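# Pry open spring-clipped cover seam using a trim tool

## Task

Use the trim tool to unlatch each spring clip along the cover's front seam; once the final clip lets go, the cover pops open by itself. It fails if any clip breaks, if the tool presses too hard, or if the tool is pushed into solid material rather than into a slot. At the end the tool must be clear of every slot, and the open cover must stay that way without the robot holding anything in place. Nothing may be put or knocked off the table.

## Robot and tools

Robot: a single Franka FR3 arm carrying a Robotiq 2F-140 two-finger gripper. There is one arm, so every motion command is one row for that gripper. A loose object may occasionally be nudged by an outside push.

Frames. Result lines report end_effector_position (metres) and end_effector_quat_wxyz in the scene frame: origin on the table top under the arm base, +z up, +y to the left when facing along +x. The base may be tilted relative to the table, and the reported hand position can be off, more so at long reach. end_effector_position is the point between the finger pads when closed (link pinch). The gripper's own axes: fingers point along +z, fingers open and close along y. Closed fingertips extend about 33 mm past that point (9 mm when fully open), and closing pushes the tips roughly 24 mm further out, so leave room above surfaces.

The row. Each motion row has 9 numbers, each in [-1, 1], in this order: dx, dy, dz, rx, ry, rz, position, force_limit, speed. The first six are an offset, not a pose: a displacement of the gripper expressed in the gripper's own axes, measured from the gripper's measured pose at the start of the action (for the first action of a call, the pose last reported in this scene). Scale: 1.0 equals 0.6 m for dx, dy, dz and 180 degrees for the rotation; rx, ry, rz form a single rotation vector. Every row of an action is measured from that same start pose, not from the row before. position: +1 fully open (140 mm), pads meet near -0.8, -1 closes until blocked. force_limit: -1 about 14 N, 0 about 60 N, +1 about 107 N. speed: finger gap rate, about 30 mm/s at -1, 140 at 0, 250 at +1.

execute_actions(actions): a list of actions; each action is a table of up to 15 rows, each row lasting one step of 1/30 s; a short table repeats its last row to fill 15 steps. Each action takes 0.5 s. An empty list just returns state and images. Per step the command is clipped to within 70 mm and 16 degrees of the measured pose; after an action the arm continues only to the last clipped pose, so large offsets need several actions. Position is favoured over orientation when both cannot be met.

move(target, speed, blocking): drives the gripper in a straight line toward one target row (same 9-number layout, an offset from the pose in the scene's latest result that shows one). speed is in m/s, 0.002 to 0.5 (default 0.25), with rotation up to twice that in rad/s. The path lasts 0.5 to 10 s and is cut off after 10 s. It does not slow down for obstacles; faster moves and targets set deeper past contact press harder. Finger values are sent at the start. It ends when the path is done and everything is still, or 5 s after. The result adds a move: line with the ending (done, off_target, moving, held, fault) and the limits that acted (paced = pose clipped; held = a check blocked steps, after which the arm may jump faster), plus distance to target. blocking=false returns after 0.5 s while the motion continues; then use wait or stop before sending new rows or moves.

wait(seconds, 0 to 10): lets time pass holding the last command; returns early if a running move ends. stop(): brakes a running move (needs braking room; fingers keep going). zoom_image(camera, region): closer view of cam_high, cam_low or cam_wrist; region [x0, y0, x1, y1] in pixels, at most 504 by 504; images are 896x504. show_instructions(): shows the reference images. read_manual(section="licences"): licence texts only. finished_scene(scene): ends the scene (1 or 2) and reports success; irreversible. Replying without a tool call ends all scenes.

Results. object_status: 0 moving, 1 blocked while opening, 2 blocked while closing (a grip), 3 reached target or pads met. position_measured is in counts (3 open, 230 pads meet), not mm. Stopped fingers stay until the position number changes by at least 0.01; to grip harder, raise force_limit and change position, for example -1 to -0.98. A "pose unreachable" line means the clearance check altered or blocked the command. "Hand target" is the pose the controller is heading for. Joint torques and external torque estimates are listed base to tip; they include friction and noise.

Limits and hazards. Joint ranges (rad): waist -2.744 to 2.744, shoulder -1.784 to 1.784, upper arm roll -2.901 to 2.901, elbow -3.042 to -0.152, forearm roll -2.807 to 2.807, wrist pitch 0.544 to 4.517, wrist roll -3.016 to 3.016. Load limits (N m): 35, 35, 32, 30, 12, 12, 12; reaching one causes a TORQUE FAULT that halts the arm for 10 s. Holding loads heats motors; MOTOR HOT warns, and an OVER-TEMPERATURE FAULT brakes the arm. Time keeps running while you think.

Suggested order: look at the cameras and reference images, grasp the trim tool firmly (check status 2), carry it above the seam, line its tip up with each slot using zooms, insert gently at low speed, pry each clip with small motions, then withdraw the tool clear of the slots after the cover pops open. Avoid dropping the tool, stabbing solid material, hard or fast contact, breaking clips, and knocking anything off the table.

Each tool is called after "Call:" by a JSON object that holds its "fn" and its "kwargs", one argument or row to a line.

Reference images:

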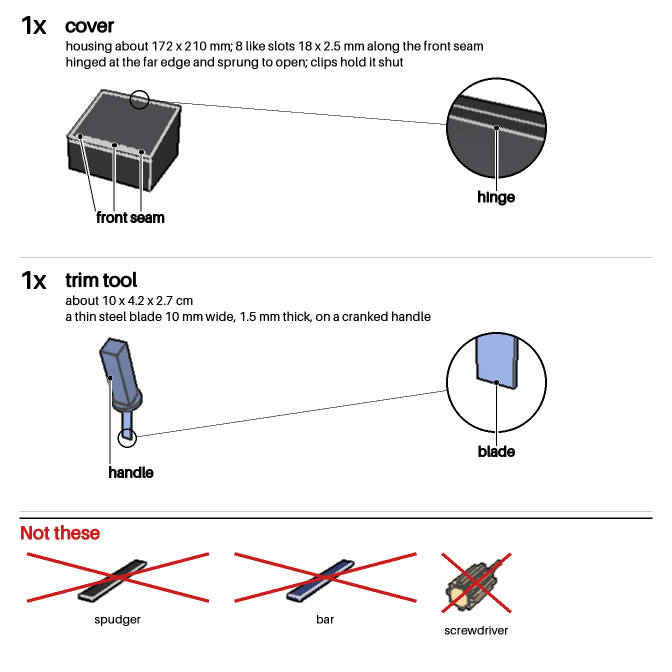

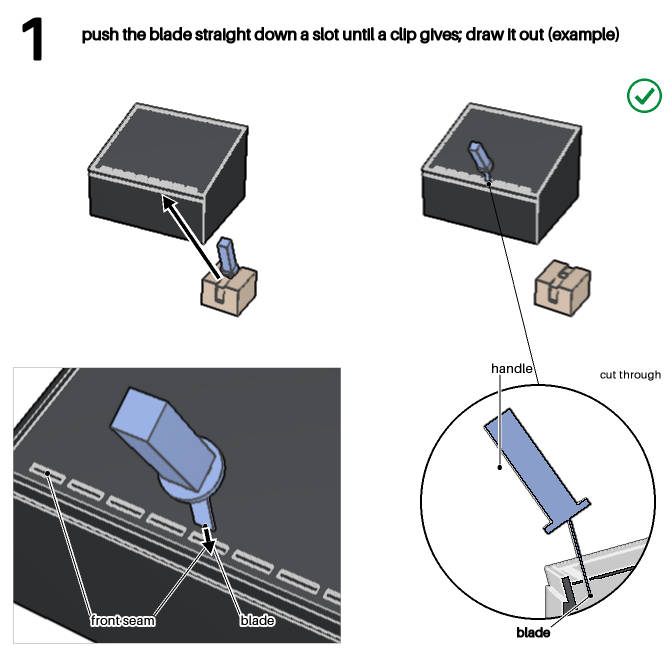

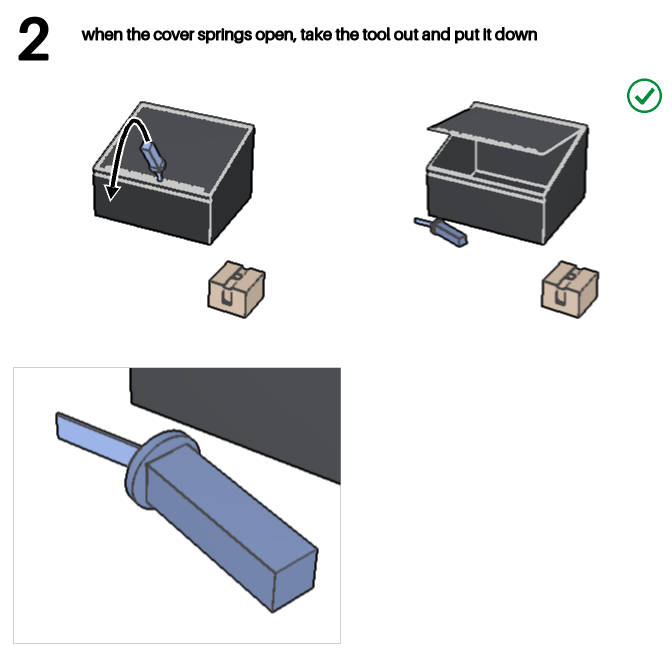

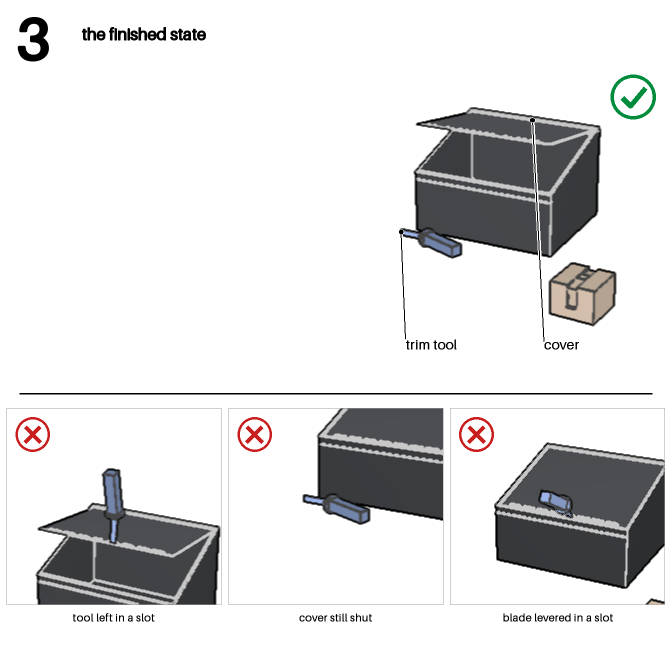

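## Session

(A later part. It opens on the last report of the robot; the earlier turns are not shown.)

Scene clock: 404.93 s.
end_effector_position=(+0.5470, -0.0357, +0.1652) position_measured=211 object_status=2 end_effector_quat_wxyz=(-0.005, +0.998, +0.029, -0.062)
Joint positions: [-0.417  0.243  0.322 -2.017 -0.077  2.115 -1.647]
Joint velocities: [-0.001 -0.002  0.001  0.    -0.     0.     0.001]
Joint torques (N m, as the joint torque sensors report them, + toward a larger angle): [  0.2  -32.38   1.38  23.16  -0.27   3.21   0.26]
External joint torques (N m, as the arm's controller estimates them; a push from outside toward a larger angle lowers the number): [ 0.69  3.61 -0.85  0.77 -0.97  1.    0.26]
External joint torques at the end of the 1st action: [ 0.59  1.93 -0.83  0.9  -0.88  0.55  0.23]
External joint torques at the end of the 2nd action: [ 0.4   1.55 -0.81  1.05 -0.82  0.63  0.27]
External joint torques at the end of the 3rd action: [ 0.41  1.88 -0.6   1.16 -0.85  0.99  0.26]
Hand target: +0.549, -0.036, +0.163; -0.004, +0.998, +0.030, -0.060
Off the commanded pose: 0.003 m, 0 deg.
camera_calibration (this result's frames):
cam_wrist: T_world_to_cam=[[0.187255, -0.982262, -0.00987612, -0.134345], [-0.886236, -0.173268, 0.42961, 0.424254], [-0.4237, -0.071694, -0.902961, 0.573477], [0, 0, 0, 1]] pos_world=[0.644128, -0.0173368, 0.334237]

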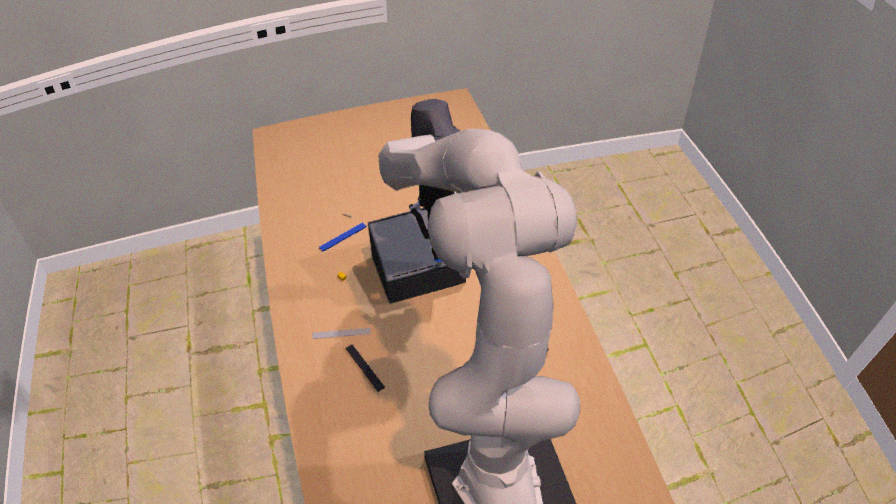

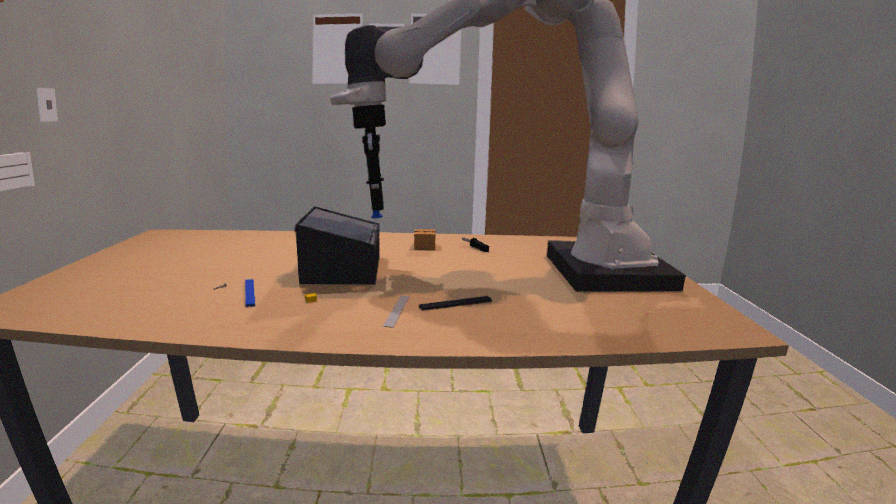

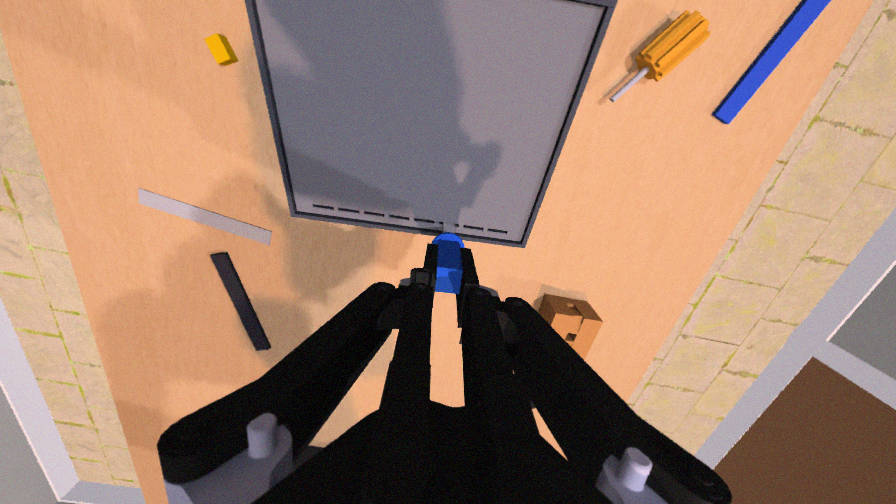

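Clip here too (ramp pushing the blade). Ramp force.

Call:
{"fn": "execute_actions", "kwargs": {
  "actions": [
    [[0.003,0.0011,0.0036,-0.0008,0.0008,-0.0003,-1,0.6,-0.6],[0.003,0.0011,0.0042,-0.0008,0.0007,-0.0003,-1,0.6,-0.6],[0.003,0.0011,0.0048,-0.0008,0.0006,-0.0003,-1,0.6,-0.6],[0.003,0.0011,0.0054,-0.0008,0.0005,-0.0003,-1,0.6,-0.6],[0.003,0.0011,0.006,-0.0008,0.0004,-0.0003,-1,0.6,-0.6],[0.003,0.0011,0.0066,-0.0008,0.0003,-0.0003,-1,0.6,-0.6],[0.003,0.0011,0.0072,-0.0008,0.0002,-0.0003,-1,0.6,-0.6],[0.003,0.0011,0.0078,-0.0008,0.0001,-0.0003,-1,0.6,-0.6],[0.003,0.0011,0.0084,-0.0008,0,-0.0003,-1,0.6,-0.6],[0.003,0.0011,0.009,-0.0008,0,-0.0003,-1,0.6,-0.6]]
  ]
}}

Call:
{"fn": "wait", "kwargs": {
  "seconds": 0.5
}}

Scene clock: 408.83 s.
end_effector_position=(+0.5474, -0.0358, +0.1646) position_measured=211 object_status=2 end_effector_quat_wxyz=(-0.004, +0.998, +0.030, -0.062)
Joint positions: [-0.417  0.244  0.322 -2.016 -0.079  2.116 -1.647]
Joint velocities: [-0.    -0.001 -0.001 -0.    -0.001 -0.001  0.   ]
Joint torques (N m, as the joint torque sensors report them, + toward a larger angle): [  0.34 -30.08   1.35  22.25  -0.56   3.65   0.35]
External joint torques (N m, as the arm's controller estimates them; a push from outside toward a larger angle lowers the number): [ 0.79  5.96 -0.93 -0.13 -1.25  1.44  0.35]
Hand target: +0.548, -0.036, +0.160; -0.003, +0.998, +0.030, -0.062
Off the commanded pose: 0.005 m, 0 deg.
camera_calibration (this result's frames):
cam_wrist: T_world_to_cam=[[0.18837, -0.982054, -0.00930082, -0.135248], [-0.885985, -0.174013, 0.429825, 0.424572], [-0.42373, -0.0727257, -0.902864, 0.573051], [0, 0, 0, 1]] pos_world=[0.64446, -0.0172645, 0.333638]

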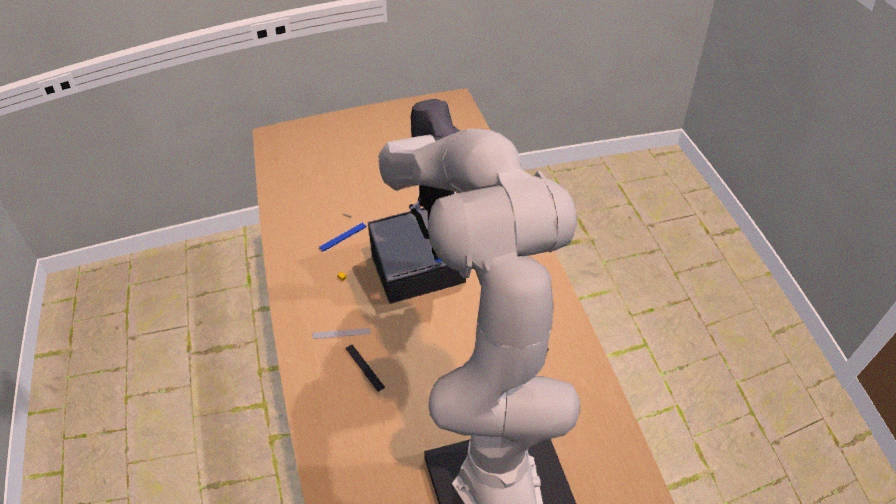

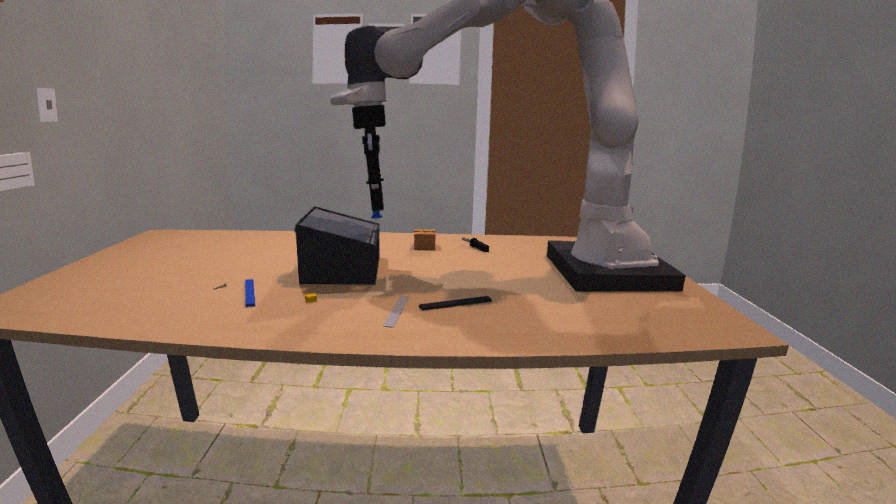

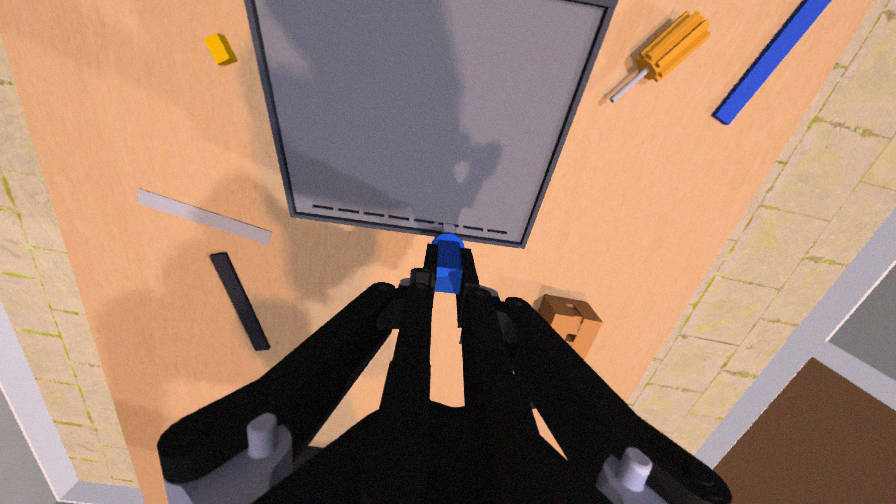

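Scene clock: 409.33 s.
end_effector_position=(+0.5474, -0.0358, +0.1646) position_measured=211 object_status=2 end_effector_quat_wxyz=(-0.004, +0.998, +0.030, -0.062)
Joint positions: [-0.417  0.244  0.322 -2.016 -0.079  2.116 -1.647]
Joint velocities: [ 0.  0.  0.  0.  0. -0. -0.]
Joint torques (N m, as the joint torque sensors report them, + toward a larger angle): [  0.18 -29.9    1.16  22.33  -0.54   3.63   0.34]
External joint torques (N m, as the arm's controller estimates them; a push from outside toward a larger angle lowers the number): [ 0.6   6.02 -1.14  0.02 -1.23  1.43  0.34]
Hand target: +0.548, -0.036, +0.160; -0.003, +0.998, +0.030, -0.062
Off the commanded pose: 0.005 m, 0 deg.
wait: 0.50 s; at rest by 0.17 s
camera_calibration (this result's frames):
cam_wrist: T_world_to_cam=[[0.188533, -0.982024, -0.00919411, -0.135348], [-0.88596, -0.174114, 0.429835, 0.424569], [-0.423709, -0.0728923, -0.90286, 0.573041], [0, 0, 0, 1]] pos_world=[0.644472, -0.0172209, 0.333636]

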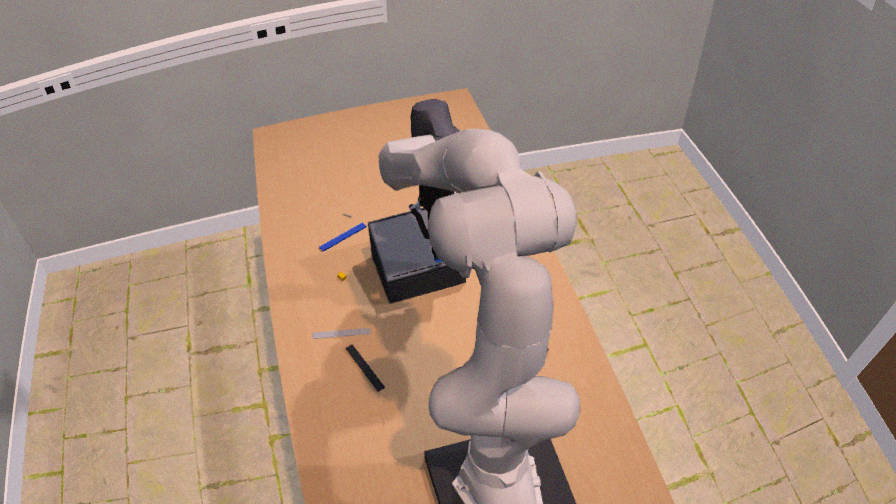

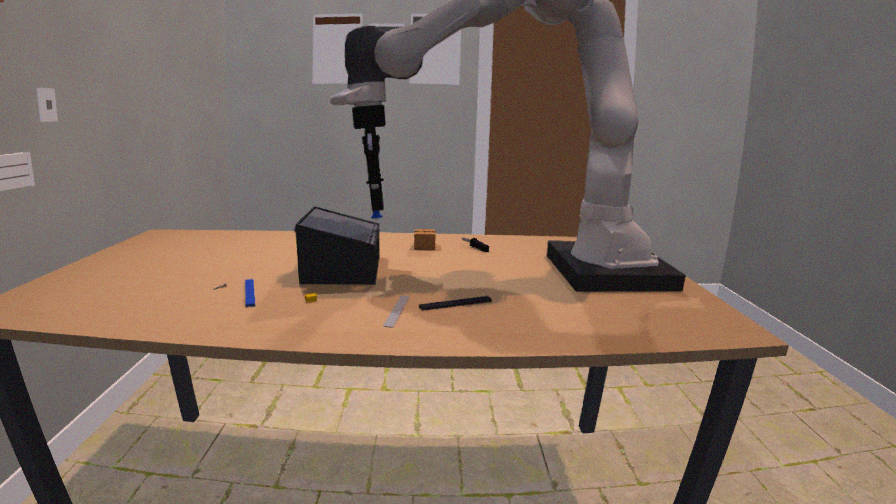

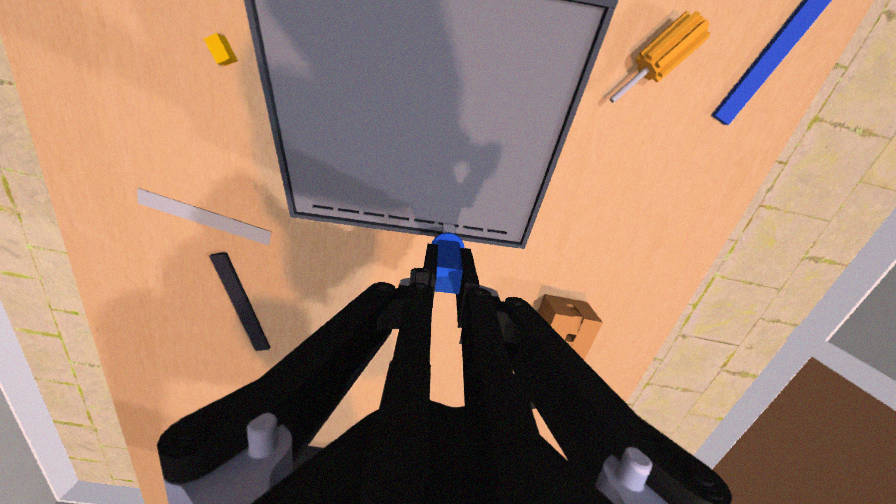

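Call:
{"fn": "execute_actions", "kwargs": {
  "actions": [
    [[0.0022,0.001,0.0081,-0.0006,0,-0.0002,-1,0.6,-0.6],[0.0022,0.001,0.0084,-0.0006,-0.0001,-0.0002,-1,0.6,-0.6],[0.0022,0.001,0.0087,-0.0006,-0.0002,-0.0002,-1,0.6,-0.6],[0.0022,0.001,0.009,-0.0006,-0.0003,-0.0002,-1,0.6,-0.6],[0.0022,0.001,0.0093,-0.0006,-0.0004,-0.0002,-1,0.6,-0.6],[0.0022,0.001,0.0096,-0.0006,-0.0005,-0.0002,-1,0.6,-0.6]]
  ]
}}

Scene clock: 411.97 s.
end_effector_position=(+0.5479, -0.0359, +0.1614) position_measured=211 object_status=2 end_effector_quat_wxyz=(-0.004, +0.998, +0.031, -0.062)
Joint positions: [-0.417  0.251  0.322 -2.016 -0.082  2.121 -1.647]
Joint velocities: [ 0.001  0.003  0.001  0.    -0.001  0.001 -0.001]
Joint torques (N m, as the joint torque sensors report them, + toward a larger angle): [  0.16 -33.75   1.35  22.77  -0.13   2.72   0.35]
External joint torques (N m, as the arm's controller estimates them; a push from outside toward a larger angle lowers the number): [ 0.51  2.3  -1.08  0.53 -0.82  0.53  0.35]
Hand target: +0.548, -0.036, +0.159; -0.003, +0.998, +0.030, -0.063
Off the commanded pose: 0.003 m, 0 deg.
camera_calibration (this result's frames):
cam_wrist: T_world_to_cam=[[0.190245, -0.98169, -0.00958233, -0.136427], [-0.885368, -0.175779, 0.430377, 0.425952], [-0.424182, -0.0733932, -0.902598, 0.57058], [0, 0, 0, 1]] pos_world=[0.645108, -0.0171784, 0.330377]

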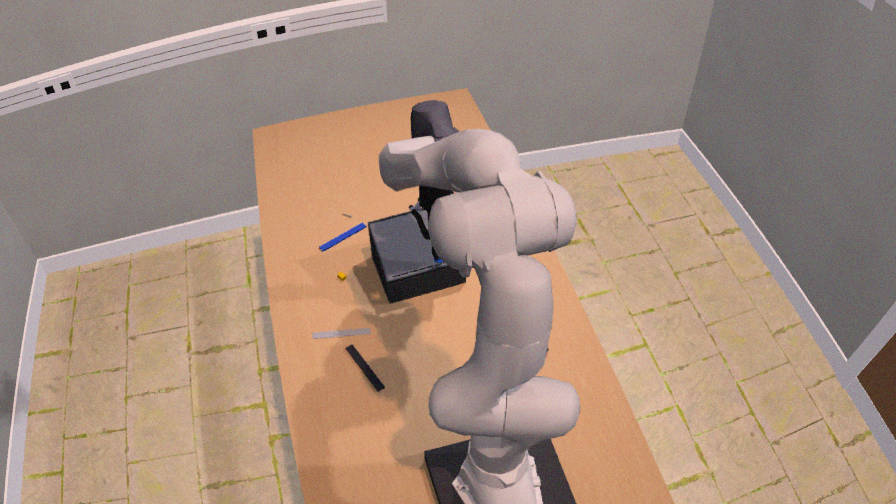

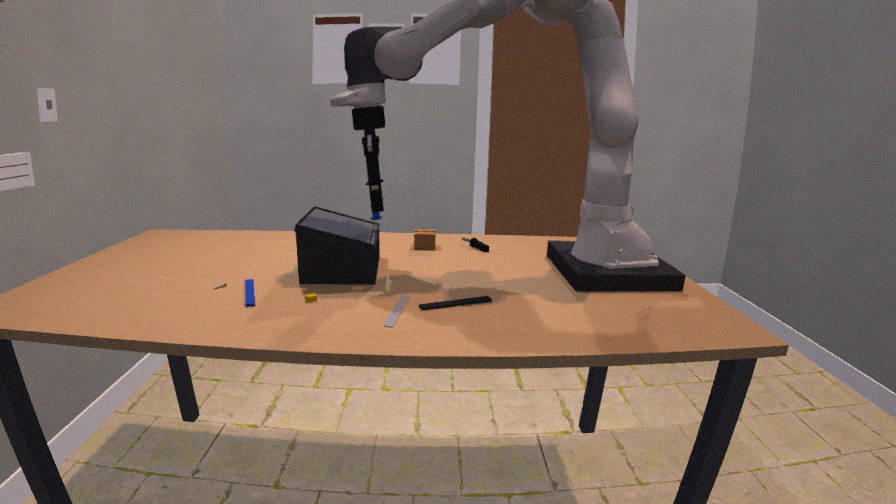

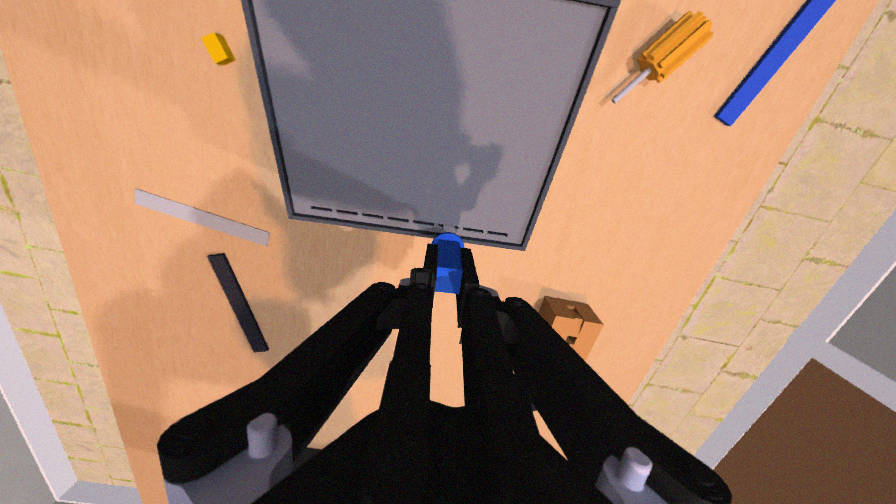

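Gave. Retract (watch for cover), then next slot.

Call:
{"fn": "move", "kwargs": {
  "target": [-0.011,0,-0.0245,0,-0.0005,0,-1,0.6,-0.6],
  "speed": 0.03
}}

Scene clock: 414.17 s.
end_effector_position=(+0.5449, -0.0362, +0.1759) position_measured=211 object_status=2 end_effector_quat_wxyz=(-0.003, +0.998, +0.029, -0.061)
Joint positions: [-0.417  0.22   0.322 -2.018 -0.072  2.096 -1.649]
Joint velocities: [-0.    -0.    -0.001  0.001  0.003 -0.011 -0.005]
Joint torques (N m, as the joint torque sensors report them, + toward a larger angle): [ -1.83 -36.55   2.13  22.93   1.66   1.65  -0.27]
External joint torques (N m, as the arm's controller estimates them; a push from outside toward a larger angle lowers the number): [-1.26 -1.02  0.23  0.25  0.96 -0.58 -0.26]
Hand target: +0.543, -0.036, +0.177; -0.005, +0.998, +0.031, -0.063
Off the commanded pose: 0.002 m, 0 deg.
move: done
camera_calibration (this result's frames):
cam_wrist: T_world_to_cam=[[0.18703, -0.982336, -0.00599389, -0.13488], [-0.886897, -0.171477, 0.428962, 0.418155], [-0.422413, -0.074913, -0.903302, 0.581501], [0, 0, 0, 1]] pos_world=[0.64172, -0.0172311, 0.345091]

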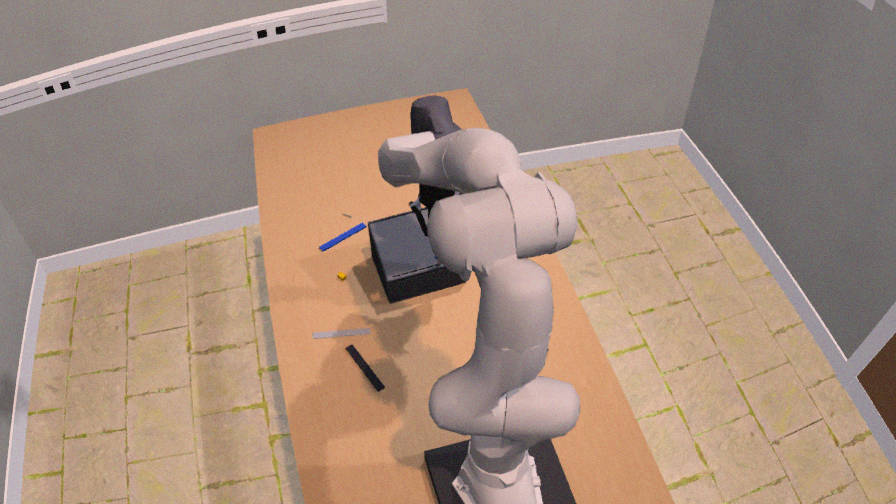

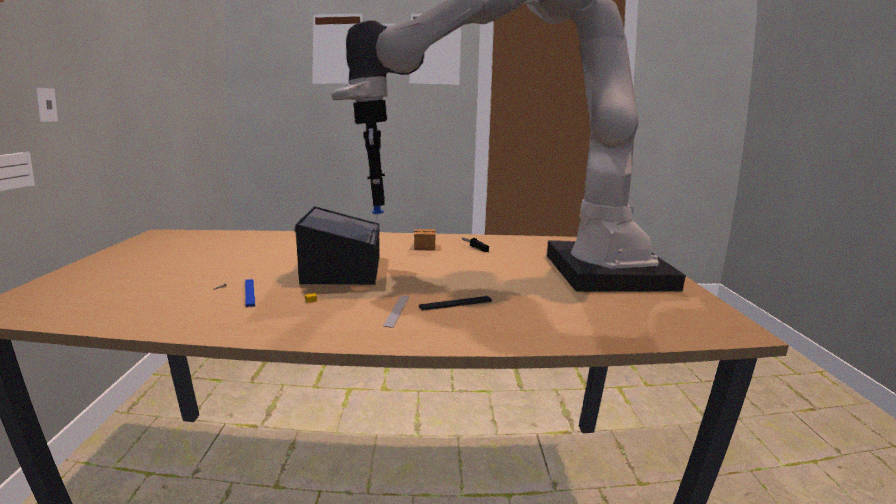

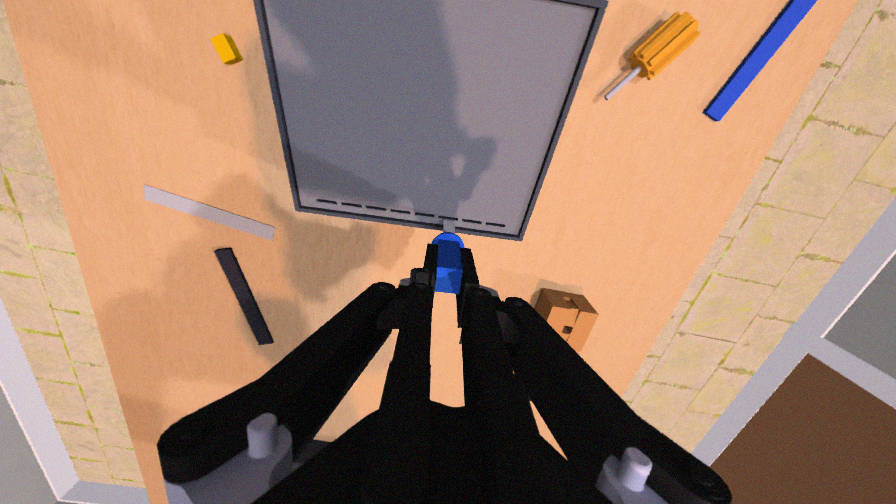

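Call:
{"fn": "move", "kwargs": {
  "target": [-0.0005,0.040,0,-0.001,0,0,-1,0.6,-0.6],
  "speed": 0.04
}}

Call:
{"fn": "zoom_image", "kwargs": {
  "camera": "cam_wrist",
  "region": [420, 195, 500, 245]
}}

Scene clock: 416.77 s.
end_effector_position=(+0.5465, -0.0571, +0.1768) position_measured=211 object_status=2 end_effector_quat_wxyz=(-0.003, +0.998, +0.024, -0.060)
Joint positions: [-0.44   0.226  0.309 -2.007 -0.076  2.094 -1.673]
Joint velocities: [-0.001  0.002  0.     0.001 -0.    -0.001 -0.018]
Joint torques (N m, as the joint torque sensors report them, + toward a larger angle): [ -1.79 -34.1    1.03  24.63  -0.12   1.99  -0.28]
External joint torques (N m, as the arm's controller estimates them; a push from outside toward a larger angle lowers the number): [-1.3   1.65 -0.92  2.02 -0.82 -0.23 -0.27]
Hand target: +0.546, -0.060, +0.176; -0.002, +0.998, +0.029, -0.061
Off the commanded pose: 0.003 m, 1 deg.
move: done
camera_calibration (this result's frames):
cam_wrist: T_world_to_cam=[[0.176907, -0.984218, -0.00434938, -0.150625], [-0.88973, -0.16181, 0.426847, 0.418163], [-0.420814, -0.0716424, -0.904313, 0.580869], [0, 0, 0, 1]] pos_world=[0.643137, -0.0389706, 0.34614]

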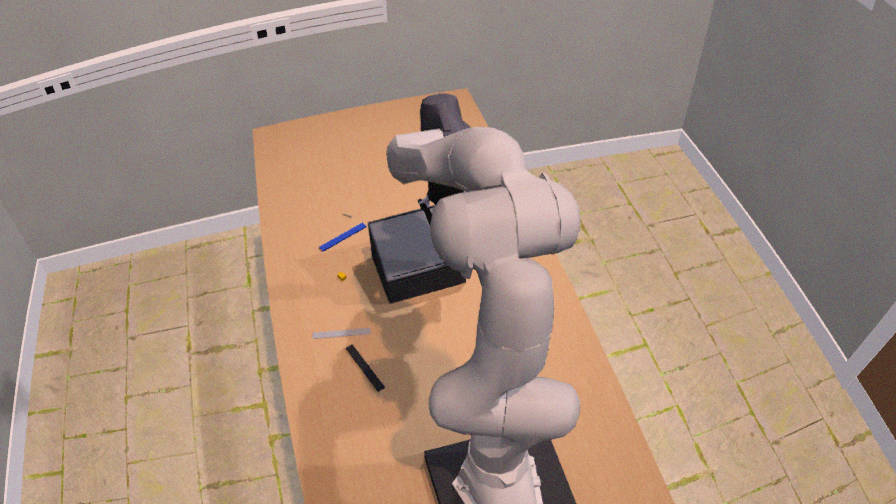

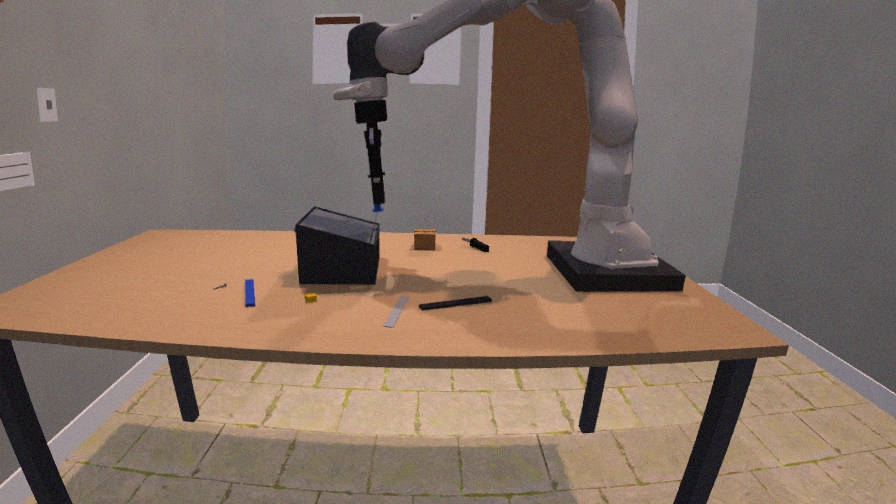

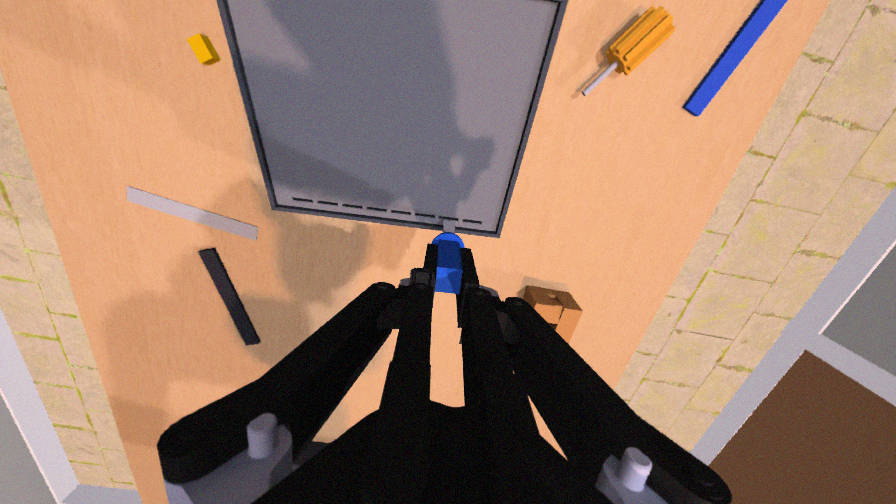

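Region (420, 195, 500, 245) of cam_wrist's 896x504 image, scaled by 6.300, with more detail than that image has; it fills the top 315 rows of this view, and the rest is white.

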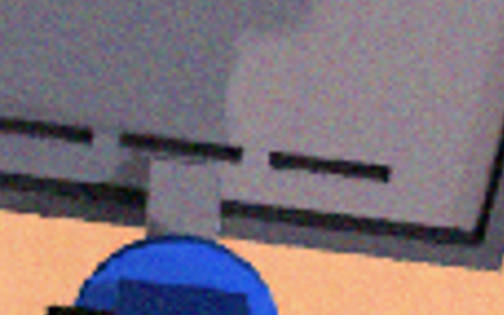

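Call:
{"fn": "execute_actions", "kwargs": {
  "actions": [
    [[0.0018,-0.0003,0.002,0.0003,0.0007,0,-1,0.6,-0.6],[0.0026,-0.0005,0.0033,0.0005,0.0009,0,-1,0.6,-0.6],[0.0033,-0.0007,0.0045,0.0007,0.001,0,-1,0.6,-0.6],[0.0039,-0.0009,0.0056,0.0009,0.001,0,-1,0.6,-0.6],[0.0044,-0.001,0.0066,0.001,0.001,0,-1,0.6,-0.6]]
  ]
}}

Call:
{"fn": "zoom_image", "kwargs": {
  "camera": "cam_wrist",
  "region": [430, 205, 480, 240]
}}

Scene clock: 420.57 s.
end_effector_position=(+0.5475, -0.0569, +0.1734) position_measured=211 object_status=2 end_effector_quat_wxyz=(-0.004, +0.998, +0.027, -0.059)
Joint positions: [-0.44   0.233  0.309 -2.006 -0.076  2.101 -1.678]
Joint velocities: [ 0.    -0.001 -0.    -0.001 -0.001  0.004  0.   ]
Joint torques (N m, as the joint torque sensors report them, + toward a larger angle): [  0.04 -34.22   1.51  23.58   0.94   2.66   0.44]
External joint torques (N m, as the arm's controller estimates them; a push from outside toward a larger angle lowers the number): [ 0.43  1.76 -0.61  1.03  0.24  0.44  0.44]
Hand target: +0.549, -0.056, +0.173; -0.004, +0.998, +0.024, -0.058
Off the commanded pose: 0.002 m, 0 deg.
camera_calibration (this result's frames):
cam_wrist: T_world_to_cam=[[0.182088, -0.983257, -0.00704594, -0.152856], [-0.889077, -0.167699, 0.425933, 0.419997], [-0.419983, -0.071293, -0.904727, 0.577967], [0, 0, 0, 1]] pos_world=[0.64398, -0.0386585, 0.342934]

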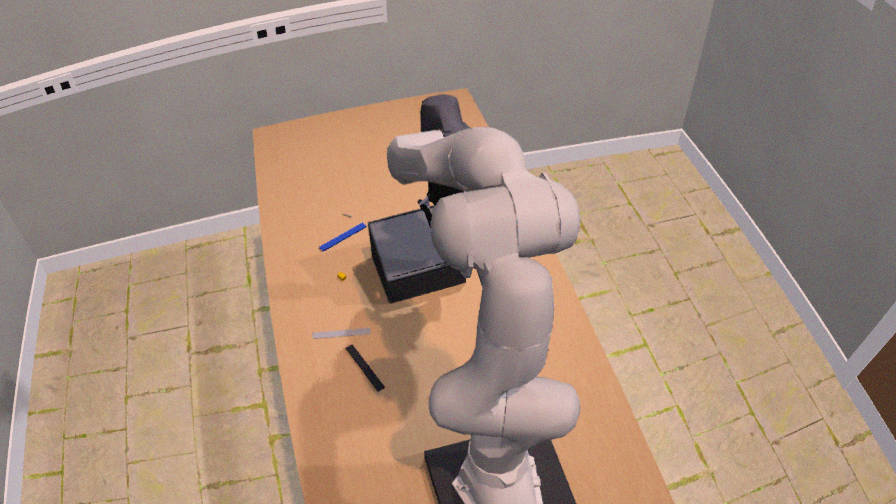

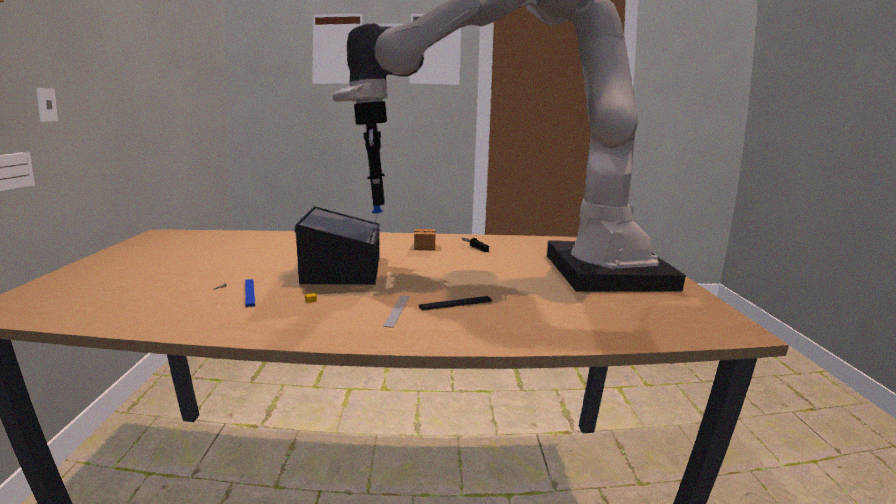

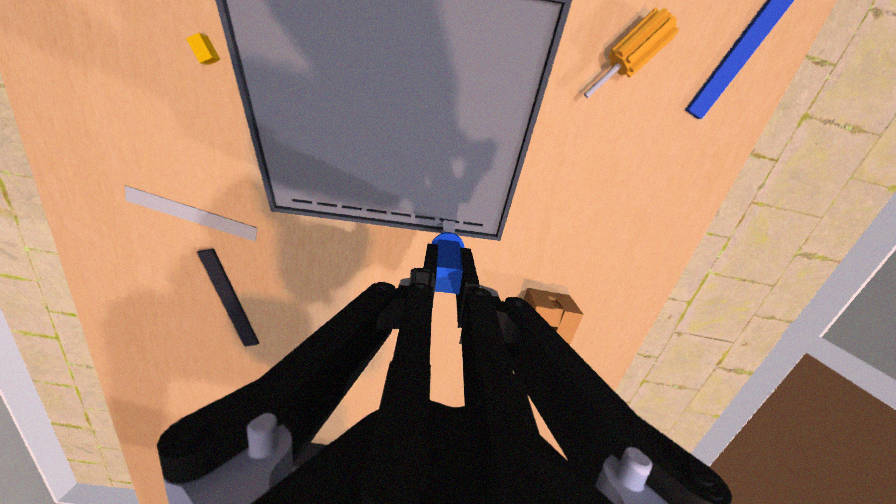

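Region (430, 205, 480, 240) of cam_wrist's 896x504 image, scaled by 10.080, with more detail than that image has; it fills the top 353 rows of this view, and the rest is white.

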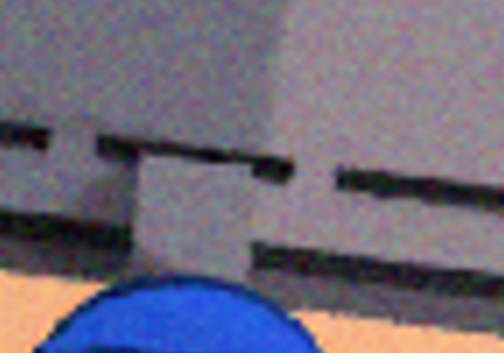

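Call:
{"fn": "execute_actions", "kwargs": {
  "actions": [
    [[-0.0005,-0.0002,0.002,0.0002,-0.0007,0,-1,0.6,-0.6],[-0.001,-0.0005,0.0042,0.0005,-0.0015,0,-1,0.6,-0.6]]
  ]
}}

Call:
{"fn": "zoom_image", "kwargs": {
  "camera": "cam_wrist",
  "region": [430, 205, 480, 240]
}}

Scene clock: 423.67 s.
end_effector_position=(+0.5473, -0.0567, +0.1721) position_measured=211 object_status=2 end_effector_quat_wxyz=(-0.004, +0.998, +0.027, -0.060)
Joint positions: [-0.44   0.236  0.309 -2.006 -0.076  2.101 -1.678]
Joint velocities: [-0.001 -0.001  0.001 -0.001  0.001 -0.    -0.   ]
Joint torques (N m, as the joint torque sensors report them, + toward a larger angle): [ -0.22 -34.41   1.62  23.84   0.64   1.92   0.17]
External joint torques (N m, as the arm's controller estimates them; a push from outside toward a larger angle lowers the number): [ 0.19  1.54 -0.52  1.4  -0.06 -0.28  0.17]
Hand target: +0.547, -0.057, +0.171; -0.005, +0.998, +0.027, -0.062
Off the commanded pose: 0.001 m, 0 deg.
camera_calibration (this result's frames):
cam_wrist: T_world_to_cam=[[0.182054, -0.983253, -0.00829545, -0.152411], [-0.888376, -0.168092, 0.427238, 0.41974], [-0.421478, -0.0704111, -0.904101, 0.577442], [0, 0, 0, 1]] pos_world=[0.644013, -0.0386451, 0.341473]

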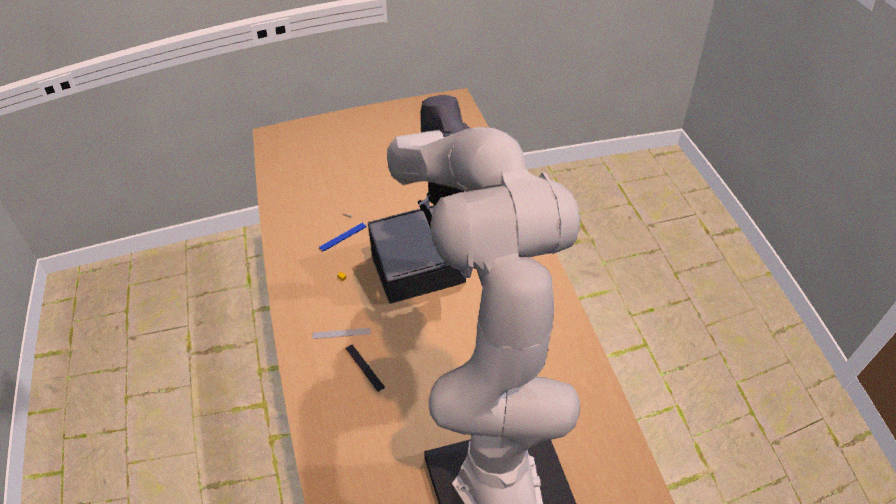

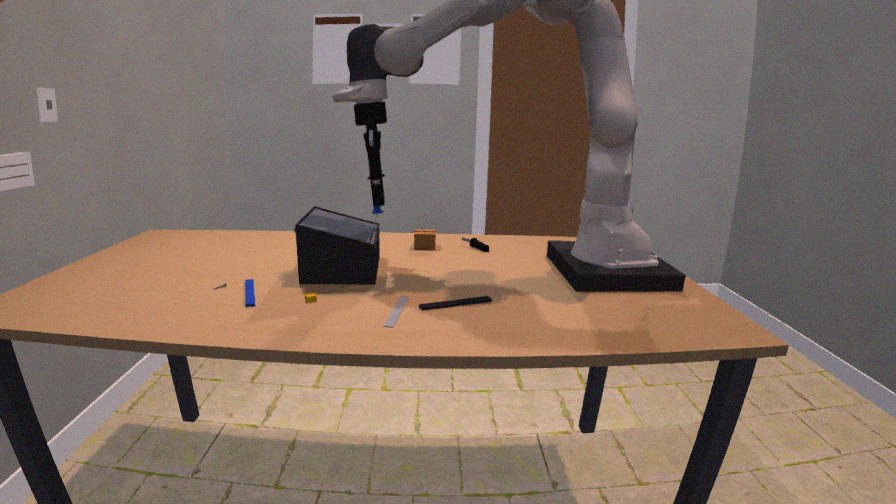

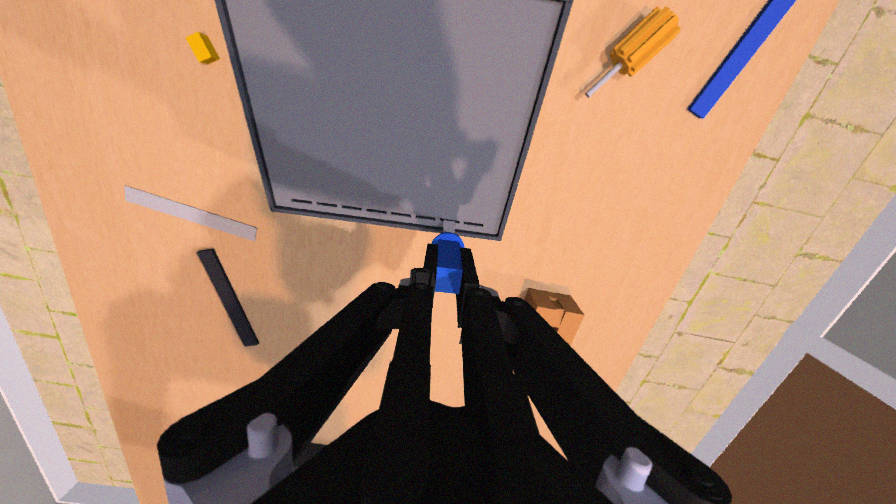

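Region (430, 205, 480, 240) of cam_wrist's 896x504 image, scaled by 10.080, with more detail than that image has; it fills the top 353 rows of this view, and the rest is white.

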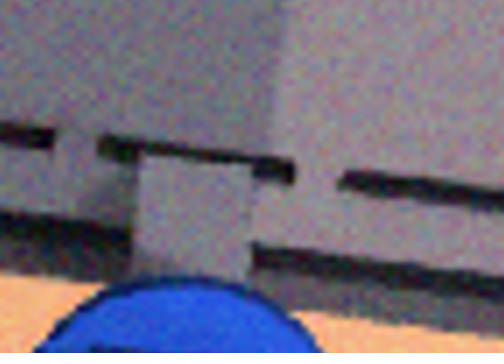

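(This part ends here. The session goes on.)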